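# Plug rack relays into color-matched panel sockets

## Task

Move every relay (a small transparent box with a colored button on top) from the black rack into the free socket on the panel whose colored marker matches that relay's button. Each must be seated fully, like the relays already in the panel: button facing the same side as theirs, top at the same height, upright. No click signals that it is seated. A relay in the wrong socket fails the job, and so does any relay that was already in the panel ending up partly lifted or tilted. A relay counts only if it stays in place without the robot holding it.

## Robot and tools

Robot: two arms, left_arm and right_arm, each ending in a two-finger parallel gripper. All poses use one scene frame: origin on the table top between the arms, +z up, +x out across the table, left_arm on the +y side (the names are not image sides). Bases: left_arm at (-0.021, +0.464, 0), right_arm at (-0.030, -0.455, 0). Gripper axes: fingers point along its +z, close along its x. end_effector_position is the point midway between the pads; fingertips extend 17.5 mm past it. A flat block juts about 9 cm toward the gripper's -y side and rotates with it, so mind it near the panel. Reported hand positions can be slightly wrong, more at long reach.

Row format (used by every motion tool): 20 numbers, always both arms even if one is idle. Numbers 1-10 are left_arm: x, y, z (metres, absolute target for the gripper point in the scene frame), qw, qx, qy, qz (absolute orientation, w first), then gripper position, force_limit, speed. Numbers 11-20 are the same for right_arm. The three gripper numbers each lie in [-1, 1]: position +1 = open 50 mm, about -0.65 = pads touching, -1 = close until an object stops them; force_limit -1/0/+1 = about 20/102/185 N per pad; speed -1/0/+1 = 20/85/150 mm/s. To leave a gripper unchanged, resend its previous three numbers (0 is a real command). To keep an arm still, resend its last reported pose exactly and reuse one fixed quaternion rather than a drifted reported one.

execute_actions(actions): a list of actions; each action is a list of up to 15 rows, one per 1/30 s step, the last row held to fill 15 steps. An empty list just returns state and images. Targets more than 0.6 m from the gripper's current position along any of its axes are refused for both arms; a malformed or refused first action cancels the whole call. Each step the target is clipped to within 100 mm and 16 degrees of the measured pose, so far targets need several actions.

move(target, speed, stop_force, blocking): target is one 20-number row of absolute poses; each gripper travels in a straight line, both finishing together, lasting 0.5 to 10 s. speed is m/s, 0.002 to 0.5 (default 0.25); rotation up to twice that in rad/s. stop_force (N, 9 to 40, shared by both arms) ends an arm's path when its wrist sensor feels that much extra resistance; use it with very slow speed when pressing a relay down, and don't rely on it while the gripper is rotating. Omit it when lifting away from something the gripper is pressing. blocking=false returns after 0.5 s (not allowed with stop_force); then use wait or stop before any new motion. Paths ignore obstacles and the other arm.

Move result line: done, off_target, moving, held (a check blocked the last step), fault, or contact (stop_force ended that arm's path); limits=paced means the target was clipped, limits=held means steps were blocked en route. Distances to targets are also given.

wait(seconds): 0 to 10; robot holds its last command; returns early if a running move ends. stop(): brakes a running move (fingers keep moving). zoom_image(camera, region): camera is cam_high, cam_left_wrist or cam_right_wrist (all 896x504); region [x0, y0, x1, y1] in pixels, at most 504x504. read_manual(section): licence texts only. finished_scene(scene): ends the current scene (give its number) after the last command has settled; irreversible.

State lines: per arm, position, quat_wxyz, velocities; Hand target lines show where each arm is being driven; Wrist force/torque in the gripper's own axes (offset up to about 4 N, noise up to 2.4 N, saturates near 50 N). Gripper object_status: 0 moving, 1 blocked while opening, 2 blocked while closing (a grip), 3 reached commanded opening or pads met (usually nothing held). Confirm a grasp by status 2. Opening mm is about (250 - position_measured) x 0.202. Changing force_limit or speed only applies with a new position value (change by at least 0.01). After a grip at force_limit -1 the status can stay 2 even if the part slips out.

Hazards: arms are stiff, so a target slightly beyond contact can trigger a fault stop. Joint torque at its load limit (136 N m big joints, 25.4 N m wrist joints) or an external force of 150 N halts that arm for 10 s. Avoid arm-to-arm contact, fast impacts, dropping relays, knocking anything off the table, and disturbing the relays already seated. Holding loads heats motors; a MOTOR HOT warning comes at 70 °C and brakes engage at 85 °C. Brief tugs on held parts or pushes on loose ones may occur. Each reply's thinking time passes in the simulation while the robot holds its last command.

Each tool is called after "Call:" as a command line: name --argument value for each argument, lists and objects as JSON in quotes; but a table of rows of numbers goes row by row, as --pt "numbers of a row", without its own name.

## Session

Call:
execute_actions --actions '[]'

Scene clock: 0.00 s.
left_arm: end_effector_position=(+0.6502, +0.6367, +0.3788) position_measured=3 object_status=3 end_effector_quat_wxyz=(+0.184, +0.877, -0.114, +0.430) end_effector_velocity=(-0.000, -0.000, -0.000) end_effector_angular_velocity=(-0.000, +0.001, -0.001) | right_arm: end_effector_position=(+0.4707, -0.2536, +0.1258) position_measured=3 object_status=3 end_effector_quat_wxyz=(+0.362, +0.680, -0.248, +0.588) end_effector_velocity=(+0.000, -0.000, +0.000) end_effector_angular_velocity=(-0.000, +0.000, +0.000)
Joint positions: left_arm=[ 0.13  -1.389  1.684 -2.663 -2.204  1.819] | right_arm=[ 4.258 -2.095 -1.869 -2.221  0.505 -1.858]
Joint velocities: left_arm=[-0.  0.  0.  0. -0.  0.] | right_arm=[-0.     0.     0.    -0.001 -0.     0.   ]
Joint torques (N m, as the arm reports them, + toward a larger angle): no reading
Motor temperatures (°C, as the motors report them): left_arm=[30 26 28 34 30 34] | right_arm=[29 29 27 36 37 35]
Wrist force (N, on the end effector, along its own x y z axes, offset not removed): no reading
Wrist torque (N m, same axes, about the end effector's origin, offset not removed): no reading
Hand target (left_arm): +0.650, +0.637, +0.379; +0.184, +0.877, -0.114, +0.430
Hand target (right_arm): +0.471, -0.254, +0.126; +0.362, +0.680, -0.248, +0.588

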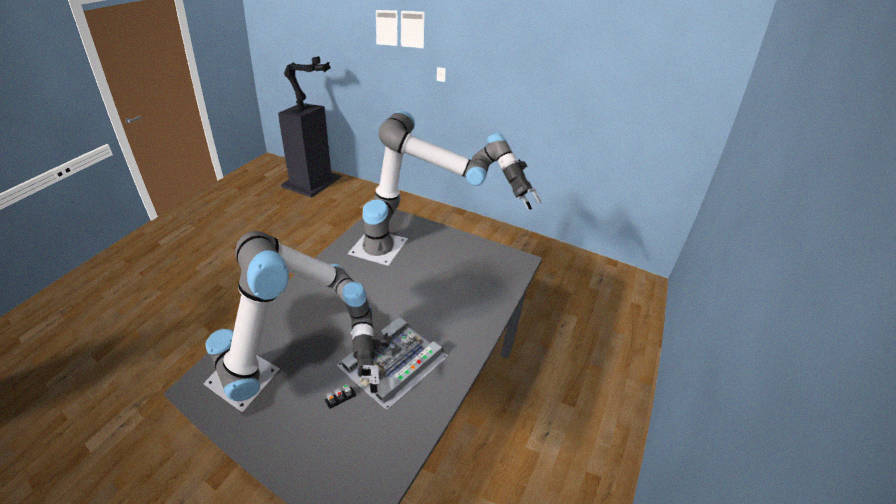

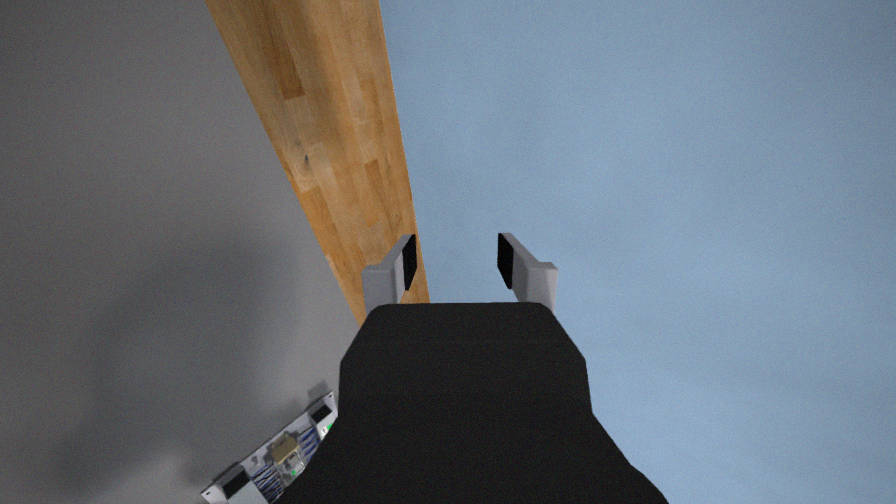

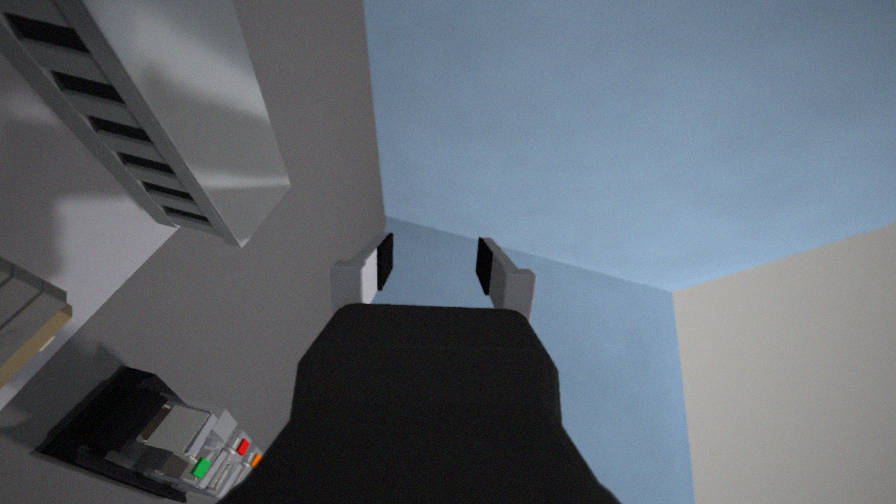

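Call:
zoom_image --camera "cam_high" --region '[300, 300, 470, 420]'

Region (300, 300, 470, 420) of cam_high's 896x504 image, scaled by 2.965, with more detail than that image has; it fills the top 356 rows of this view, and the rest is white.

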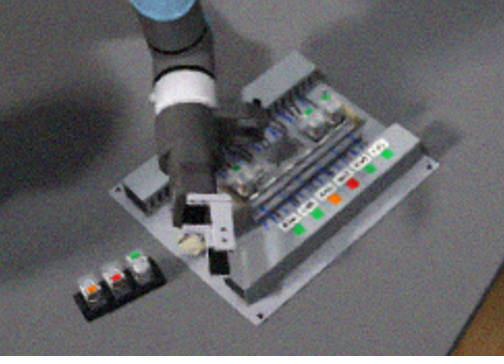

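Call:
move --target '[0.6502,0.6367,0.3788,0.184,0.877,-0.114,0.430,1,0,0, 0.40,-0.22,0.30,0,0.9936,-0.1132,0,1,0,0]' --speed 0.25

Scene clock: 28.47 s.
left_arm: end_effector_position=(+0.6502, +0.6367, +0.3788) position_measured=3 object_status=3 end_effector_quat_wxyz=(+0.184, +0.877, -0.114, +0.430) end_effector_velocity=(+0.000, -0.000, +0.001) end_effector_angular_velocity=(-0.000, -0.001, -0.001) | right_arm: end_effector_position=(+0.4003, -0.2191, +0.2995) position_measured=3 object_status=3 end_effector_quat_wxyz=(+0.000, +0.994, -0.113, -0.000) end_effector_velocity=(-0.001, -0.000, +0.001) end_effector_angular_velocity=(+0.006, +0.013, +0.004)
Joint positions: left_arm=[ 0.13  -1.389  1.684 -2.663 -2.204  1.819] | right_arm=[ 3.832 -1.485 -1.692 -1.536  1.571 -3.739]
Joint velocities: left_arm=[-0.    -0.    -0.002  0.    -0.001 -0.   ] | right_arm=[-0.007 -0.004  0.007 -0.009  0.013 -0.011]
Joint torques (N m, as the arm reports them, + toward a larger angle): left_arm=[ -8.67 -28.45 -21.22  -5.02   1.43   1.44] | right_arm=[-12.4    9.65  36.83   1.47   1.25  -2.32]
Motor temperatures (°C, as the motors report them): left_arm=[30 26 28 34 30 34] | right_arm=[29 30 27 36 37 35]
Wrist force (N, on the end effector, along its own x y z axes, offset not removed): left_arm=[3.4 -0.8 1.8] | right_arm=[1.3 0.5 -0.1]
Wrist torque (N m, same axes, about the end effector's origin, offset not removed): left_arm=[-0.03 -0.74 0.09] | right_arm=[0.17 -0.18 -0.02]
Hand target (left_arm): +0.650, +0.637, +0.379; +0.184, +0.877, -0.114, +0.430
Hand target (right_arm): +0.400, -0.219, +0.300; -0.000, +0.994, -0.113, -0.001
Off the commanded pose (left_arm): 0.000 m, 0 deg.
Off the commanded pose (right_arm): 0.001 m, 0 deg.
move: done
camera_calibration (this result's frames):
cam_left_wrist: T_world_to_cam=[[0.601396, -0.0728062, 0.795627, -0.642845], [-0.561379, -0.747087, 0.355969, 0.706604], [0.568486, -0.660727, -0.490167, 0.387144], [0, 0, 0, 1]] pos_world=[0.563191, 0.736889, 0.449701]
cam_right_wrist: T_world_to_cam=[[0.985576, -0.164317, 0.0404948, -0.449052], [-0.169098, -0.946601, 0.274505, -0.224485], [-0.00677348, -0.277393, -0.960733, 0.378731], [0, 0, 0, 1]] pos_world=[0.40718, -0.181227, 0.443666]

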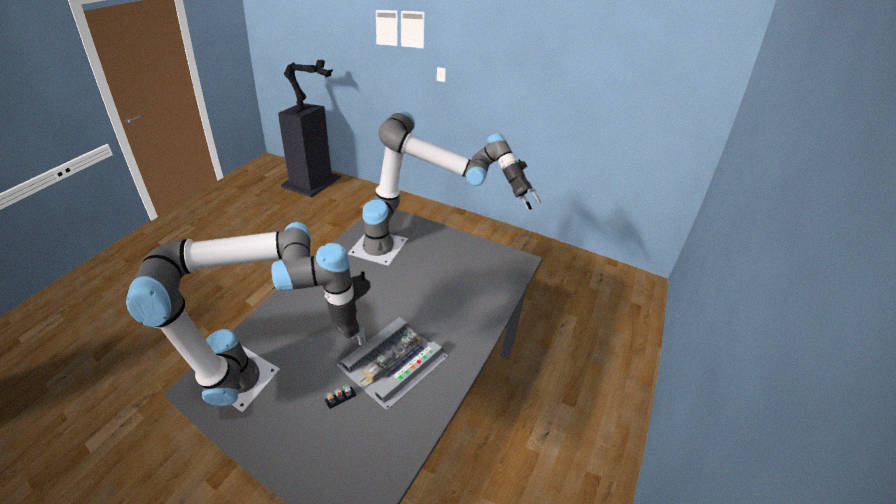

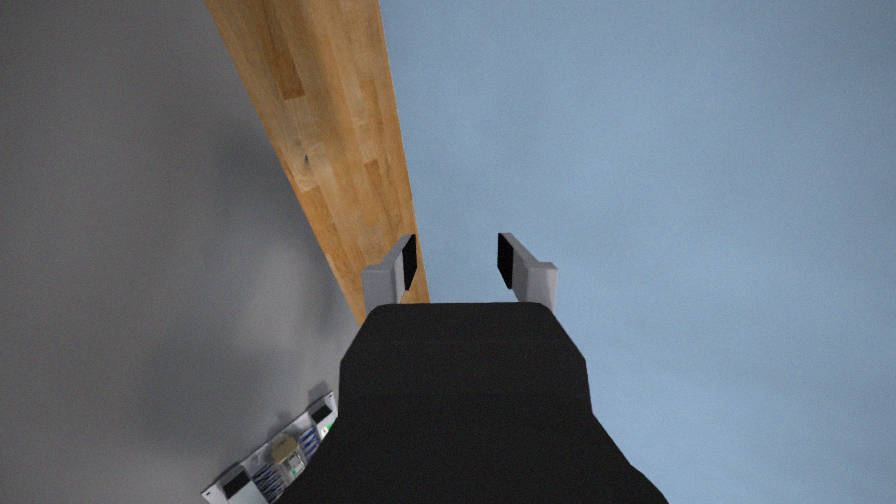

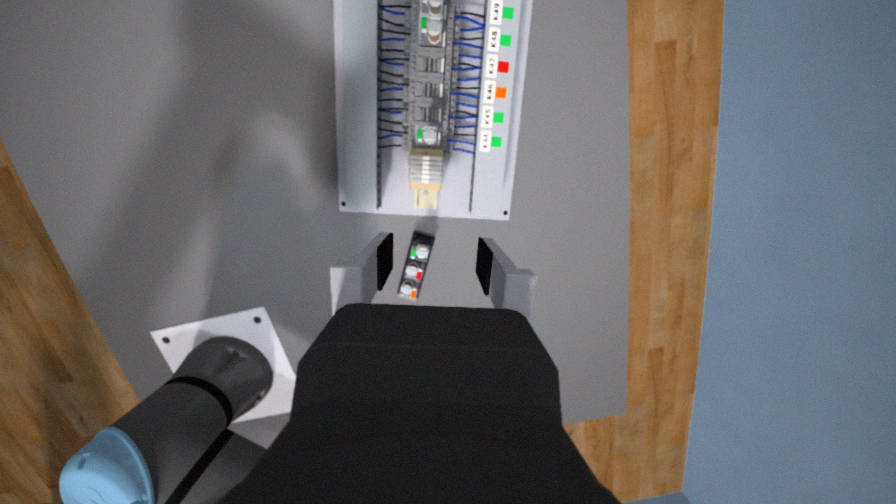

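Call:
zoom_image --camera "cam_right_wrist" --region '[330, 0, 540, 220]'

Call:
zoom_image --camera "cam_right_wrist" --region '[370, 215, 470, 315]'

Region (330, 0, 540, 220) of cam_right_wrist's 896x504 image, scaled by 2.291, with more detail than that image has; it fills the left 481 columns of this view, and the rest is white.

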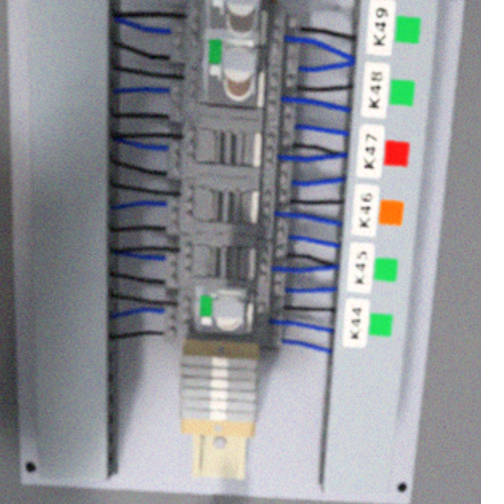

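Region (370, 215, 470, 315) of cam_right_wrist's 896x504 image, scaled by 5.040, with more detail than that image has.

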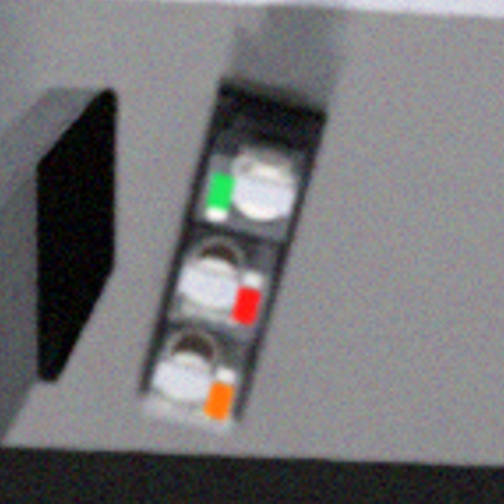

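Call:
move --target '[0.6502,0.6367,0.3788,0.184,0.877,-0.114,0.430,1,0,0, 0.34,-0.355,0.17,0,0.9936,-0.1132,0,1,0,0]' --speed 0.25

Scene clock: 44.57 s.
left_arm: end_effector_position=(+0.6502, +0.6367, +0.3788) position_measured=3 object_status=3 end_effector_quat_wxyz=(+0.184, +0.877, -0.114, +0.430) end_effector_velocity=(+0.000, -0.000, +0.001) end_effector_angular_velocity=(+0.001, -0.002, -0.000) | right_arm: end_effector_position=(+0.3397, -0.3549, +0.1704) position_measured=3 object_status=3 end_effector_quat_wxyz=(-0.000, +0.994, -0.113, -0.000) end_effector_velocity=(-0.001, -0.002, -0.002) end_effector_angular_velocity=(+0.001, -0.000, +0.000)
Joint positions: left_arm=[ 0.13  -1.389  1.684 -2.663 -2.204  1.819] | right_arm=[ 3.656 -1.275 -2.194 -1.244  1.571 -3.915]
Joint velocities: left_arm=[-0.     0.    -0.    -0.002 -0.     0.   ] | right_arm=[-0.004  0.001 -0.006  0.006  0.001 -0.004]
Joint torques (N m, as the arm reports them, + toward a larger angle): left_arm=[ -8.57 -24.   -21.25  -4.92   1.46   1.49] | right_arm=[-10.32  25.12  12.52   4.78   1.19  -2.39]
Motor temperatures (°C, as the motors report them): left_arm=[30 26 28 34 30 34] | right_arm=[29 30 27 36 37 35]
Wrist force (N, on the end effector, along its own x y z axes, offset not removed): left_arm=[3.5 -0.5 0.9] | right_arm=[2.2 1.5 0.9]
Wrist torque (N m, same axes, about the end effector's origin, offset not removed): left_arm=[-0.01 -0.73 -0.01] | right_arm=[0.32 -0.37 -0.03]
Hand target (left_arm): +0.650, +0.637, +0.379; +0.184, +0.877, -0.114, +0.430
Hand target (right_arm): +0.340, -0.355, +0.170; -0.000, +0.994, -0.113, -0.000
Off the commanded pose (left_arm): 0.000 m, 0 deg.
Off the commanded pose (right_arm): 0.000 m, 0 deg.
move: done
camera_calibration (this result's frames):
cam_left_wrist: T_world_to_cam=[[0.601403, -0.0728053, 0.795621, -0.642844], [-0.561377, -0.747086, 0.355976, 0.706603], [0.568481, -0.660728, -0.490171, 0.387146], [0, 0, 0, 1]] pos_world=[0.563194, 0.736889, 0.449695]
cam_right_wrist: T_world_to_cam=[[0.985574, -0.164222, 0.0409384, -0.406449], [-0.169131, -0.946685, 0.274195, -0.327801], [-0.00627292, -0.277163, -0.960802, 0.216515], [0, 0, 0, 1]] pos_world=[0.346502, -0.317062, 0.314549]

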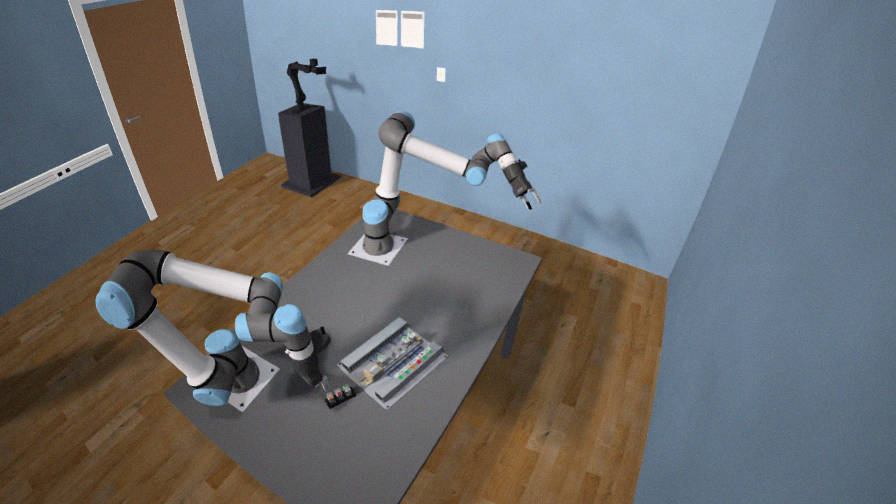

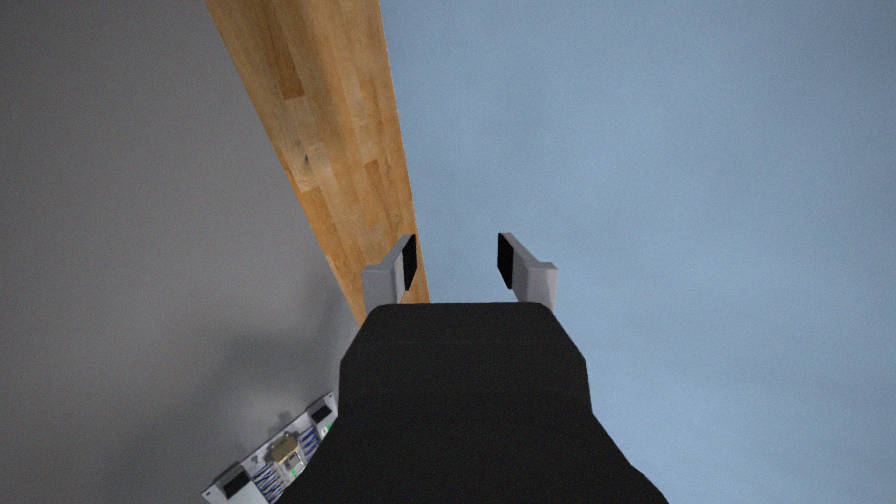

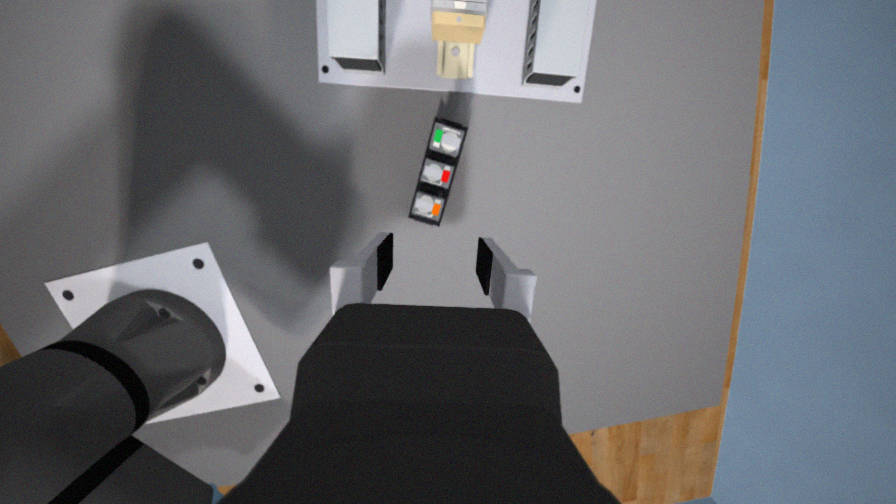

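Call:
zoom_image --camera "cam_right_wrist" --region '[385, 110, 505, 230]'

Call:
zoom_image --camera "cam_high" --region '[315, 370, 375, 415]'

Region (385, 110, 505, 230) of cam_right_wrist's 896x504 image, scaled by 4.200, with more detail than that image has.

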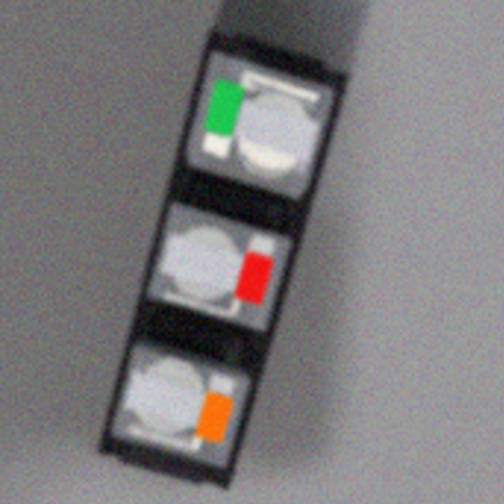

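Region (315, 370, 375, 415) of cam_high's 896x504 image, scaled by 8.400, with more detail than that image has; it fills the top 378 rows of this view, and the rest is white.

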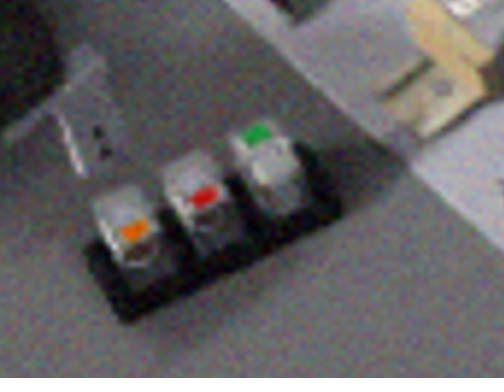

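Call:
move --target '[0.6502,0.6367,0.3788,0.184,0.877,-0.114,0.430,1,0,0, 0.3602,-0.2885,0.11,0,0.9744,-0.2250,0,1,0,0]' --speed 0.2

Scene clock: 67.00 s.
left_arm: end_effector_position=(+0.6502, +0.6367, +0.3788) position_measured=3 object_status=3 end_effector_quat_wxyz=(+0.184, +0.877, -0.114, +0.430) end_effector_velocity=(+0.001, +0.000, +0.002) end_effector_angular_velocity=(+0.001, -0.003, -0.000) | right_arm: end_effector_position=(+0.3600, -0.2888, +0.1101) position_measured=3 object_status=3 end_effector_quat_wxyz=(+0.000, +0.974, -0.225, +0.000) end_effector_velocity=(+0.001, +0.001, -0.001) end_effector_angular_velocity=(-0.001, +0.000, -0.005)
Joint positions: left_arm=[ 0.13  -1.389  1.684 -2.663 -2.204  1.819] | right_arm=[ 3.783 -1.444 -2.236 -1.032  1.571 -3.562]
Joint velocities: left_arm=[-0.     0.    -0.003 -0.001  0.     0.   ] | right_arm=[ 0.002 -0.005  0.     0.004 -0.001  0.007]
Joint torques (N m, as the arm reports them, + toward a larger angle): left_arm=[ -7.8  -23.41 -20.32  -4.86   1.45   1.47] | right_arm=[14.43  3.99 10.09  4.82 -1.63  2.47]
Motor temperatures (°C, as the motors report them): left_arm=[30 26 28 34 30 34] | right_arm=[29 30 27 36 37 35]
Wrist force (N, on the end effector, along its own x y z axes, offset not removed): left_arm=[3.4 0.6 -0.1] | right_arm=[1.1 1.1 0.1]
Wrist torque (N m, same axes, about the end effector's origin, offset not removed): left_arm=[0.09 -0.69 0.03] | right_arm=[0.26 -0.22 0.05]
Hand target (left_arm): +0.650, +0.637, +0.379; +0.184, +0.877, -0.114, +0.430
Hand target (right_arm): +0.360, -0.289, +0.110; +0.000, +0.974, -0.225, +0.000
Off the commanded pose (left_arm): 0.000 m, 0 deg.
Off the commanded pose (right_arm): 0.000 m, 0 deg.
move: done
camera_calibration (this result's frames):
cam_left_wrist: T_world_to_cam=[[0.601403, -0.072805, 0.795622, -0.642844], [-0.561376, -0.747086, 0.355976, 0.706603], [0.568481, -0.660728, -0.490171, 0.387145], [0, 0, 0, 1]] pos_world=[0.563194, 0.736889, 0.449695]
cam_right_wrist: T_world_to_cam=[[0.923549, -0.381263, 0.0411741, -0.453503], [-0.377347, -0.884399, 0.274677, -0.152404], [-0.0683099, -0.269215, -0.960655, 0.201657], [0, 0, 0, 1]] pos_world=[0.375099, -0.253401, 0.254257]

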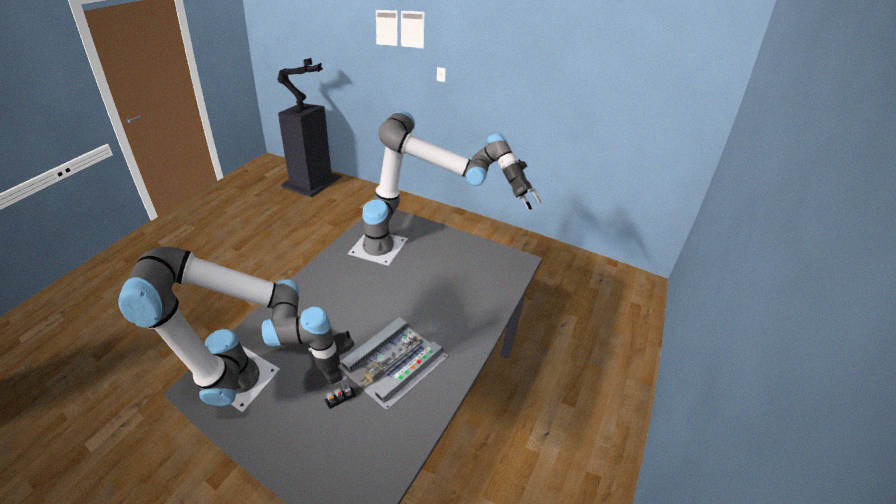

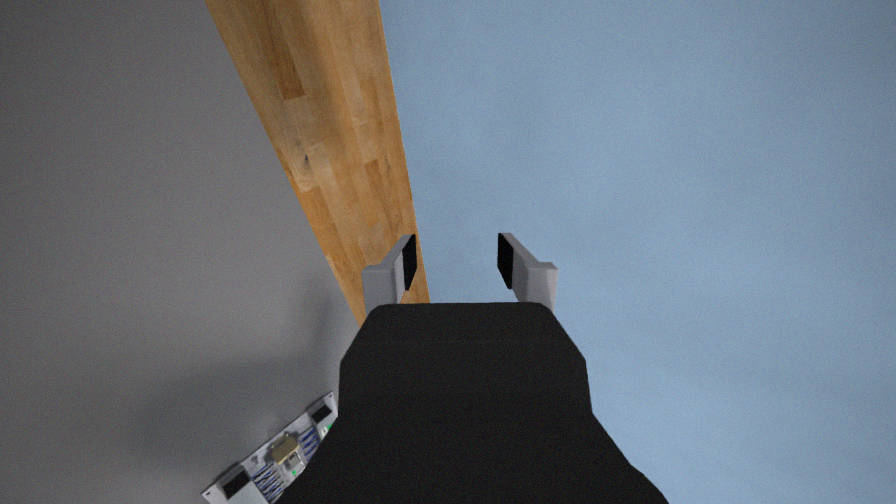

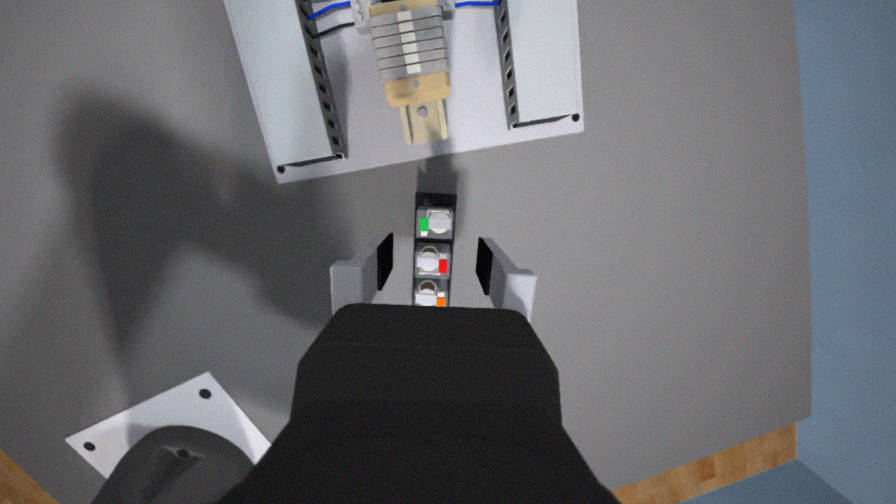

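Call:
zoom_image --camera "cam_right_wrist" --region '[370, 180, 500, 310]'

Region (370, 180, 500, 310) of cam_right_wrist's 896x504 image, scaled by 3.877, with more detail than that image has.

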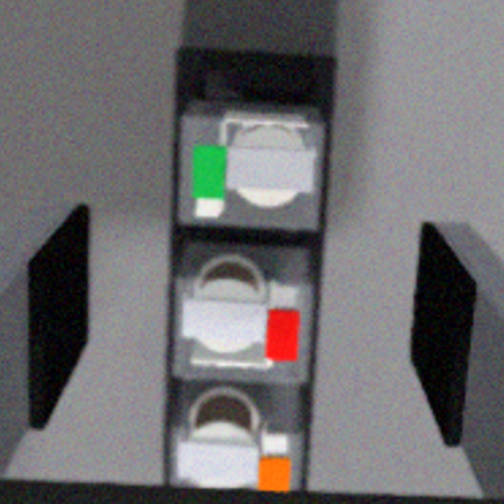

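Call:
move --target '[0.6502,0.6367,0.3788,0.184,0.877,-0.114,0.430,1,0,0, 0.3640,-0.2805,0.078,0,0.9763,-0.2164,0,1,0,0]' --speed 0.1

Call:
zoom_image --camera "cam_right_wrist" --region '[360, 180, 510, 310]'

Scene clock: 90.43 s.
left_arm: end_effector_position=(+0.6502, +0.6367, +0.3788) position_measured=3 object_status=3 end_effector_quat_wxyz=(+0.184, +0.877, -0.114, +0.430) end_effector_velocity=(-0.000, +0.000, -0.000) end_effector_angular_velocity=(-0.001, +0.000, +0.001) | right_arm: end_effector_position=(+0.3639, -0.2806, +0.0783) position_measured=3 object_status=3 end_effector_quat_wxyz=(+0.000, +0.976, -0.216, -0.000) end_effector_velocity=(-0.000, +0.000, -0.002) end_effector_angular_velocity=(-0.001, +0.002, +0.001)
Joint positions: left_arm=[ 0.13  -1.389  1.684 -2.663 -2.204  1.819] | right_arm=[ 3.791 -1.517 -2.271 -0.925  1.571 -3.57 ]
Joint velocities: left_arm=[ 0.001 -0.     0.001 -0.001 -0.001 -0.   ] | right_arm=[ 0.    -0.005 -0.002  0.004  0.    -0.001]
Joint torques (N m, as the arm reports them, + toward a larger angle): left_arm=[ -7.3  -23.99 -19.68  -4.9    1.6    1.17] | right_arm=[14.21  6.13  8.33  4.84  1.1  -2.16]
Motor temperatures (°C, as the motors report them): left_arm=[30 26 28 34 30 34] | right_arm=[29 30 27 36 37 35]
Wrist force (N, on the end effector, along its own x y z axes, offset not removed): left_arm=[2.9 -1.1 0.7] | right_arm=[1.7 0.8 1.0]
Wrist torque (N m, same axes, about the end effector's origin, offset not removed): left_arm=[-0.07 -0.62 0.04] | right_arm=[0.24 -0.34 0.00]
Hand target (left_arm): +0.650, +0.637, +0.379; +0.184, +0.877, -0.114, +0.430
Hand target (right_arm): +0.364, -0.281, +0.078; +0.000, +0.976, -0.216, +0.000
Off the commanded pose (left_arm): 0.000 m, 0 deg.
Off the commanded pose (right_arm): 0.000 m, 0 deg.
move: done
camera_calibration (this result's frames):
cam_left_wrist: T_world_to_cam=[[0.601403, -0.0728054, 0.795621, -0.642844], [-0.561377, -0.747086, 0.355976, 0.706603], [0.568481, -0.660728, -0.490171, 0.387146], [0, 0, 0, 1]] pos_world=[0.563194, 0.736889, 0.449695]
cam_right_wrist: T_world_to_cam=[[0.929885, -0.365543, 0.041136, -0.450534], [-0.362293, -0.890727, 0.274498, -0.142178], [-0.0636999, -0.270155, -0.960707, 0.171581], [0, 0, 0, 1]] pos_world=[0.378365, -0.244978, 0.2224]

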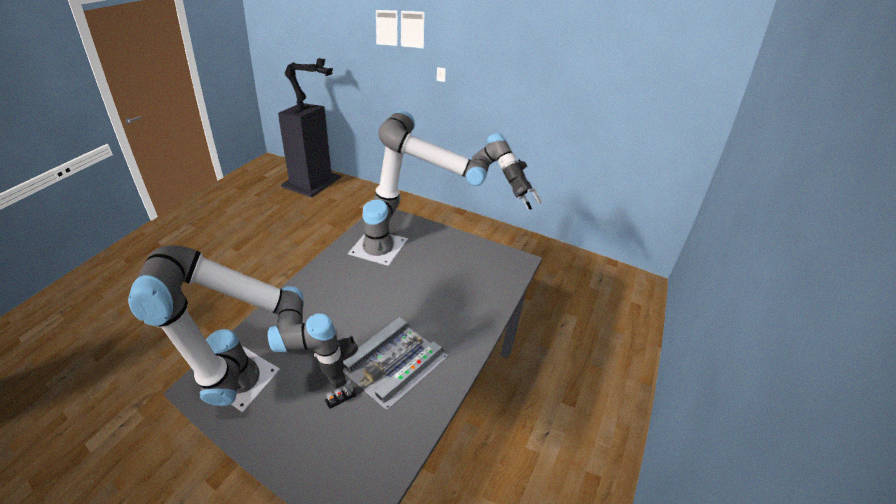

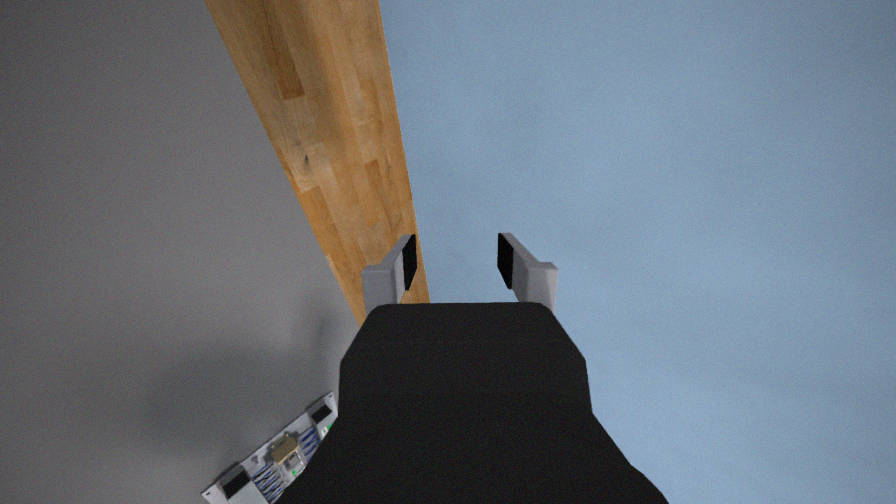

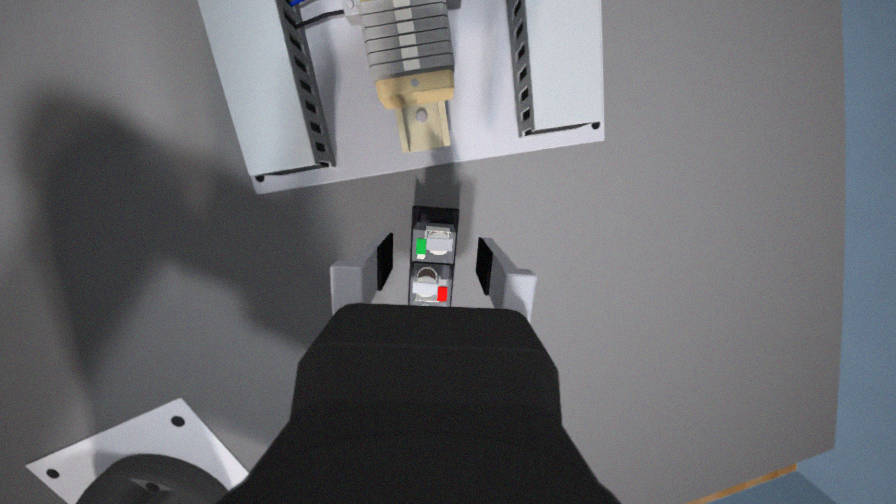

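Region (360, 180, 510, 310) of cam_right_wrist's 896x504 image, scaled by 3.360, with more detail than that image has; it fills the top 437 rows of this view, and the rest is white.

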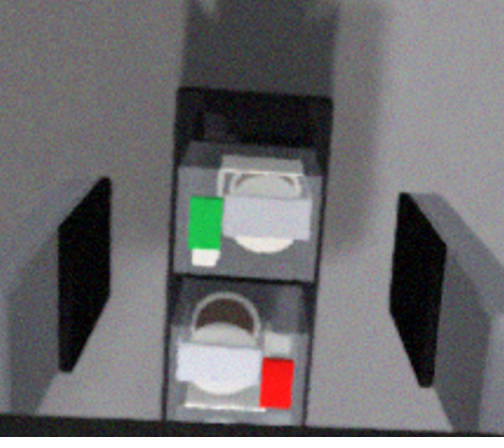

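Call:
move --target '[0.6502,0.6367,0.3788,0.184,0.877,-0.114,0.430,1,0,0, 0.3648,-0.2778,0.064,0,0.9763,-0.2164,0,1,0,0]' --speed 0.05

Call:
zoom_image --camera "cam_right_wrist" --region '[360, 180, 510, 310]'

Scene clock: 99.20 s.
left_arm: end_effector_position=(+0.6502, +0.6367, +0.3788) position_measured=3 object_status=3 end_effector_quat_wxyz=(+0.184, +0.877, -0.114, +0.430) end_effector_velocity=(-0.000, -0.000, +0.000) end_effector_angular_velocity=(-0.000, +0.000, -0.000) | right_arm: end_effector_position=(+0.3647, -0.2779, +0.0643) position_measured=3 object_status=3 end_effector_quat_wxyz=(+0.000, +0.976, -0.216, -0.000) end_effector_velocity=(+0.001, +0.001, -0.002) end_effector_angular_velocity=(+0.002, -0.002, -0.000)
Joint positions: left_arm=[ 0.13  -1.389  1.684 -2.663 -2.204  1.819] | right_arm=[ 3.795 -1.548 -2.286 -0.878  1.571 -3.567]
Joint velocities: left_arm=[ 0.     0.    -0.     0.    -0.001  0.   ] | right_arm=[ 0.001 -0.005 -0.003  0.01   0.     0.001]
Joint torques (N m, as the arm reports them, + toward a larger angle): left_arm=[ -6.7  -24.73 -18.86  -4.93   1.52   1.27] | right_arm=[13.01  7.17  8.41  4.76  1.28  2.6 ]
Motor temperatures (°C, as the motors report them): left_arm=[30 26 28 34 30 34] | right_arm=[29 30 27 36 37 35]
Wrist force (N, on the end effector, along its own x y z axes, offset not removed): left_arm=[1.3 -0.3 -0.6] | right_arm=[1.6 -0.3 0.1]
Wrist torque (N m, same axes, about the end effector's origin, offset not removed): left_arm=[-0.04 -0.38 0.12] | right_arm=[0.04 -0.30 0.03]
Hand target (left_arm): +0.650, +0.637, +0.379; +0.184, +0.877, -0.114, +0.430
Hand target (right_arm): +0.365, -0.278, +0.064; +0.000, +0.976, -0.216, +0.000
Off the commanded pose (left_arm): 0.000 m, 0 deg.
Off the commanded pose (right_arm): 0.000 m, 0 deg.
move: done
camera_calibration (this result's frames):
cam_left_wrist: T_world_to_cam=[[0.601403, -0.0728052, 0.795622, -0.642844], [-0.561376, -0.747086, 0.355975, 0.706603], [0.568481, -0.660728, -0.490171, 0.387145], [0, 0, 0, 1]] pos_world=[0.563194, 0.736889, 0.449695]
cam_right_wrist: T_world_to_cam=[[0.929929, -0.365434, 0.0411186, -0.449733], [-0.362186, -0.89078, 0.274469, -0.135624], [-0.0636724, -0.270129, -0.960717, 0.158938], [0, 0, 0, 1]] pos_world=[0.379219, -0.242226, 0.208411]

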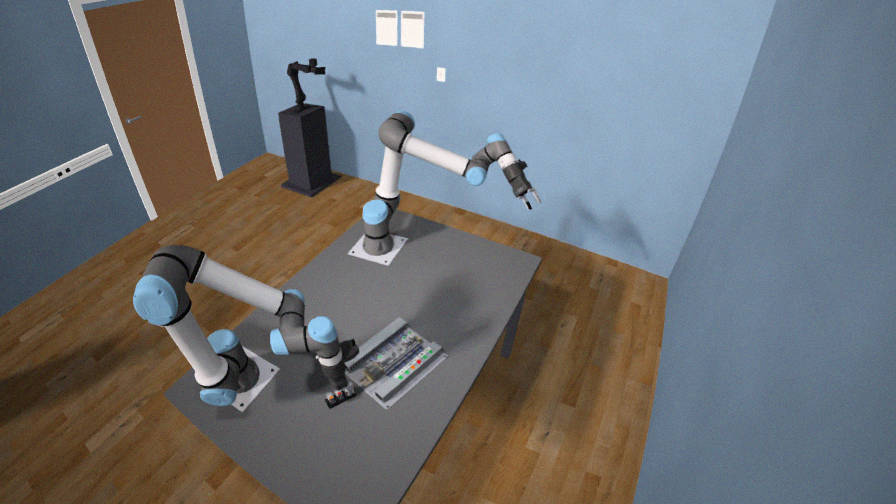

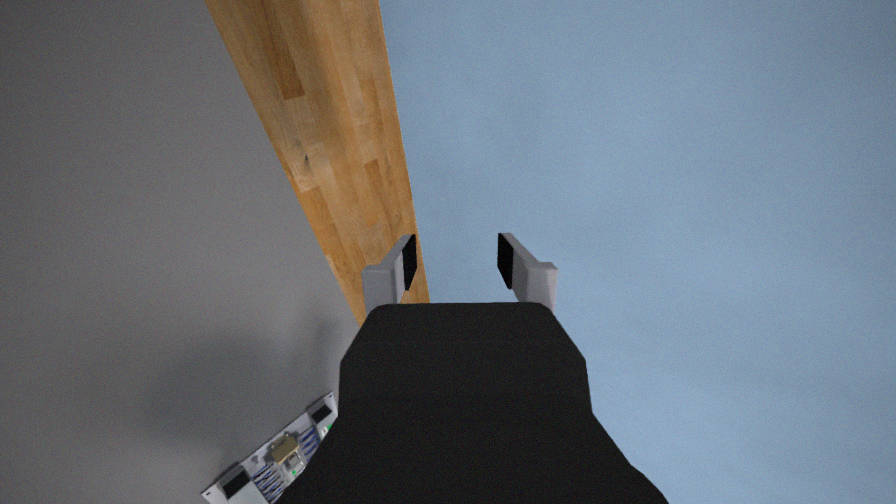

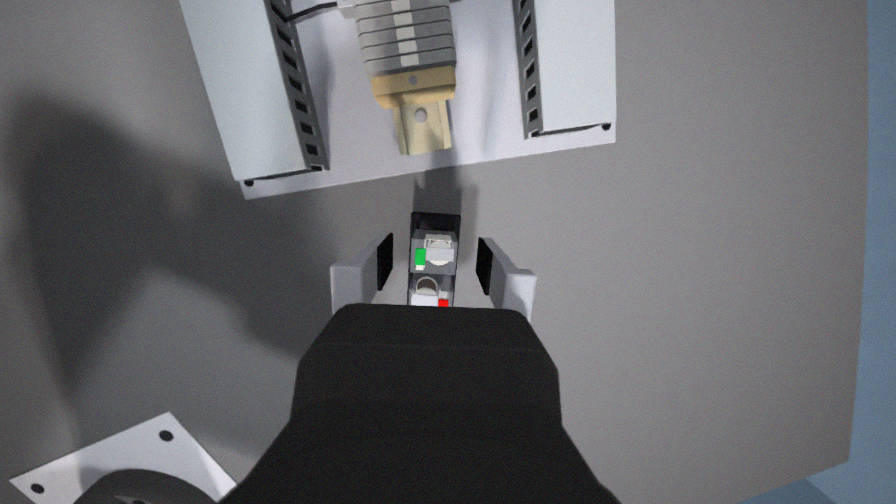

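Region (360, 180, 510, 310) of cam_right_wrist's 896x504 image, scaled by 3.360, with more detail than that image has; it fills the top 437 rows of this view, and the rest is white.

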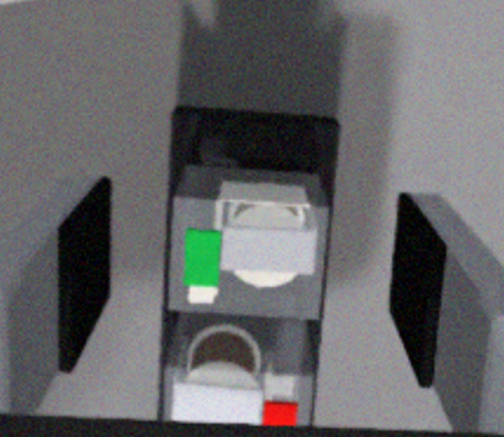

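Call:
move --target '[0.6502,0.6367,0.3788,0.184,0.877,-0.114,0.430,1,0,0, 0.3652,-0.2769,0.050,0,0.9763,-0.2164,0,1,0,0]' --speed 0.05

Call:
zoom_image --camera "cam_right_wrist" --region '[360, 180, 510, 310]'

Call:
zoom_image --camera "cam_high" --region '[310, 350, 390, 415]'

Scene clock: 109.33 s.
left_arm: end_effector_position=(+0.6502, +0.6367, +0.3788) position_measured=3 object_status=3 end_effector_quat_wxyz=(+0.184, +0.877, -0.114, +0.430) end_effector_velocity=(-0.000, +0.001, -0.001) end_effector_angular_velocity=(-0.001, +0.002, +0.001) | right_arm: end_effector_position=(+0.3652, -0.2769, +0.0503) position_measured=3 object_status=3 end_effector_quat_wxyz=(+0.000, +0.976, -0.216, -0.000) end_effector_velocity=(+0.000, +0.000, -0.002) end_effector_angular_velocity=(-0.000, +0.000, -0.000)
Joint positions: left_arm=[ 0.13  -1.389  1.684 -2.663 -2.204  1.819] | right_arm=[ 3.796 -1.579 -2.303 -0.83   1.571 -3.565]
Joint velocities: left_arm=[ 0.001 -0.     0.001  0.001 -0.     0.   ] | right_arm=[ 0.    -0.005 -0.003  0.007  0.     0.   ]
Joint torques (N m, as the arm reports them, + toward a larger angle): left_arm=[ -6.65 -24.42 -16.6   -4.7    1.44   1.39] | right_arm=[12.93  8.74  8.97  4.91  1.19  2.78]
Motor temperatures (°C, as the motors report them): left_arm=[30 26 28 34 30 34] | right_arm=[29 30 27 36 37 35]
Wrist force (N, on the end effector, along its own x y z axes, offset not removed): left_arm=[2.6 -0.7 0.1] | right_arm=[1.7 1.5 0.0]
Wrist torque (N m, same axes, about the end effector's origin, offset not removed): left_arm=[-0.03 -0.57 -0.05] | right_arm=[0.39 -0.37 -0.04]
Hand target (left_arm): +0.650, +0.637, +0.379; +0.184, +0.877, -0.114, +0.430
Hand target (right_arm): +0.365, -0.277, +0.050; +0.000, +0.976, -0.216, -0.000
Off the commanded pose (left_arm): 0.000 m, 0 deg.
Off the commanded pose (right_arm): 0.000 m, 0 deg.
move: done
camera_calibration (this result's frames):
cam_left_wrist: T_world_to_cam=[[0.601403, -0.0728055, 0.795622, -0.642844], [-0.561377, -0.747086, 0.355975, 0.706604], [0.568481, -0.660728, -0.490171, 0.387145], [0, 0, 0, 1]] pos_world=[0.563194, 0.736889, 0.449695]
cam_right_wrist: T_world_to_cam=[[0.929928, -0.365435, 0.0411179, -0.449196], [-0.362187, -0.89078, 0.274467, -0.130803], [-0.063673, -0.270127, -0.960717, 0.145769], [0, 0, 0, 1]] pos_world=[0.379626, -0.241292, 0.194414]

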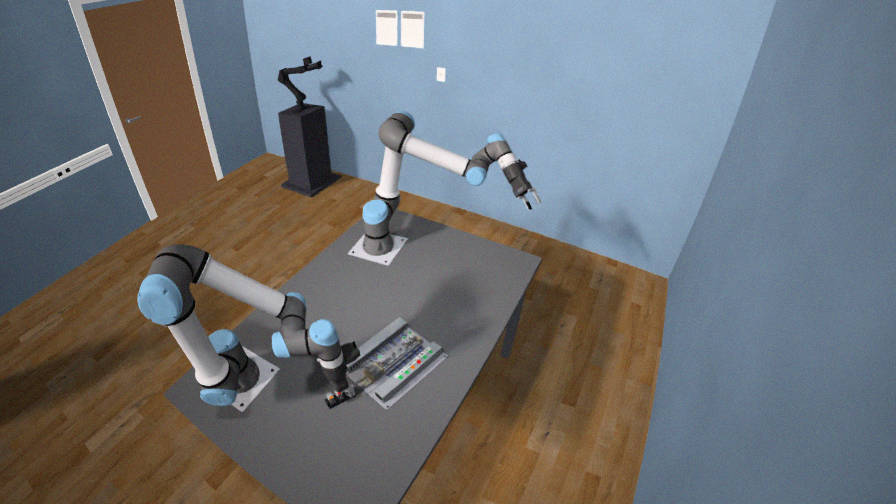

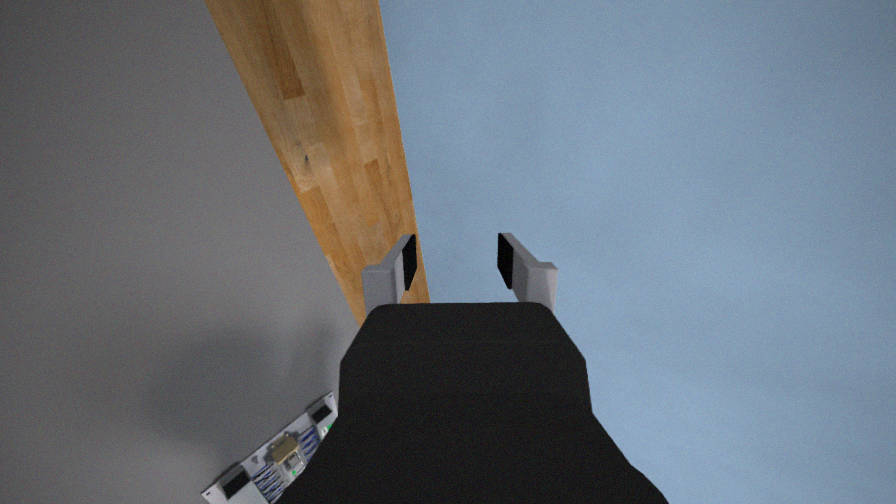

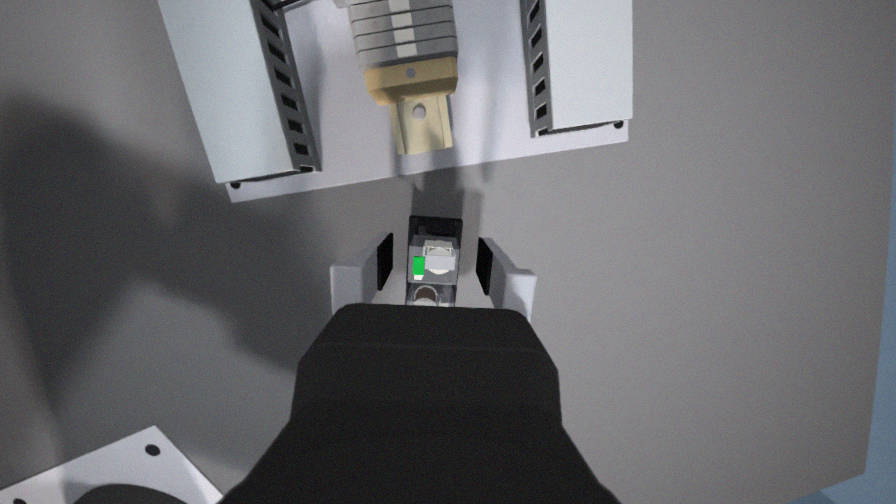

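Region (360, 180, 510, 310) of cam_right_wrist's 896x504 image, scaled by 3.360, with more detail than that image has; it fills the top 437 rows of this view, and the rest is white.

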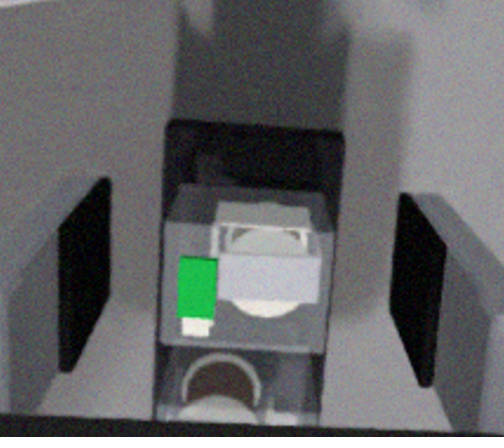

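Region (310, 350, 390, 415) of cam_high's 896x504 image, scaled by 6.300, with more detail than that image has; it fills the top 410 rows of this view, and the rest is white.

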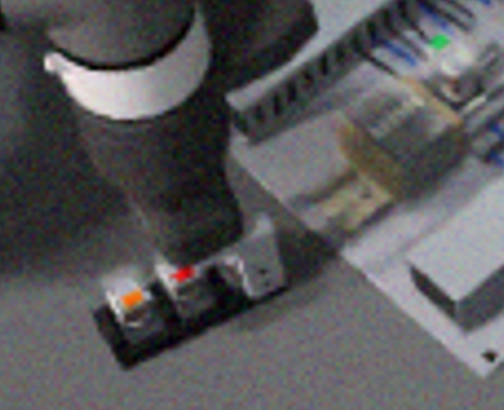

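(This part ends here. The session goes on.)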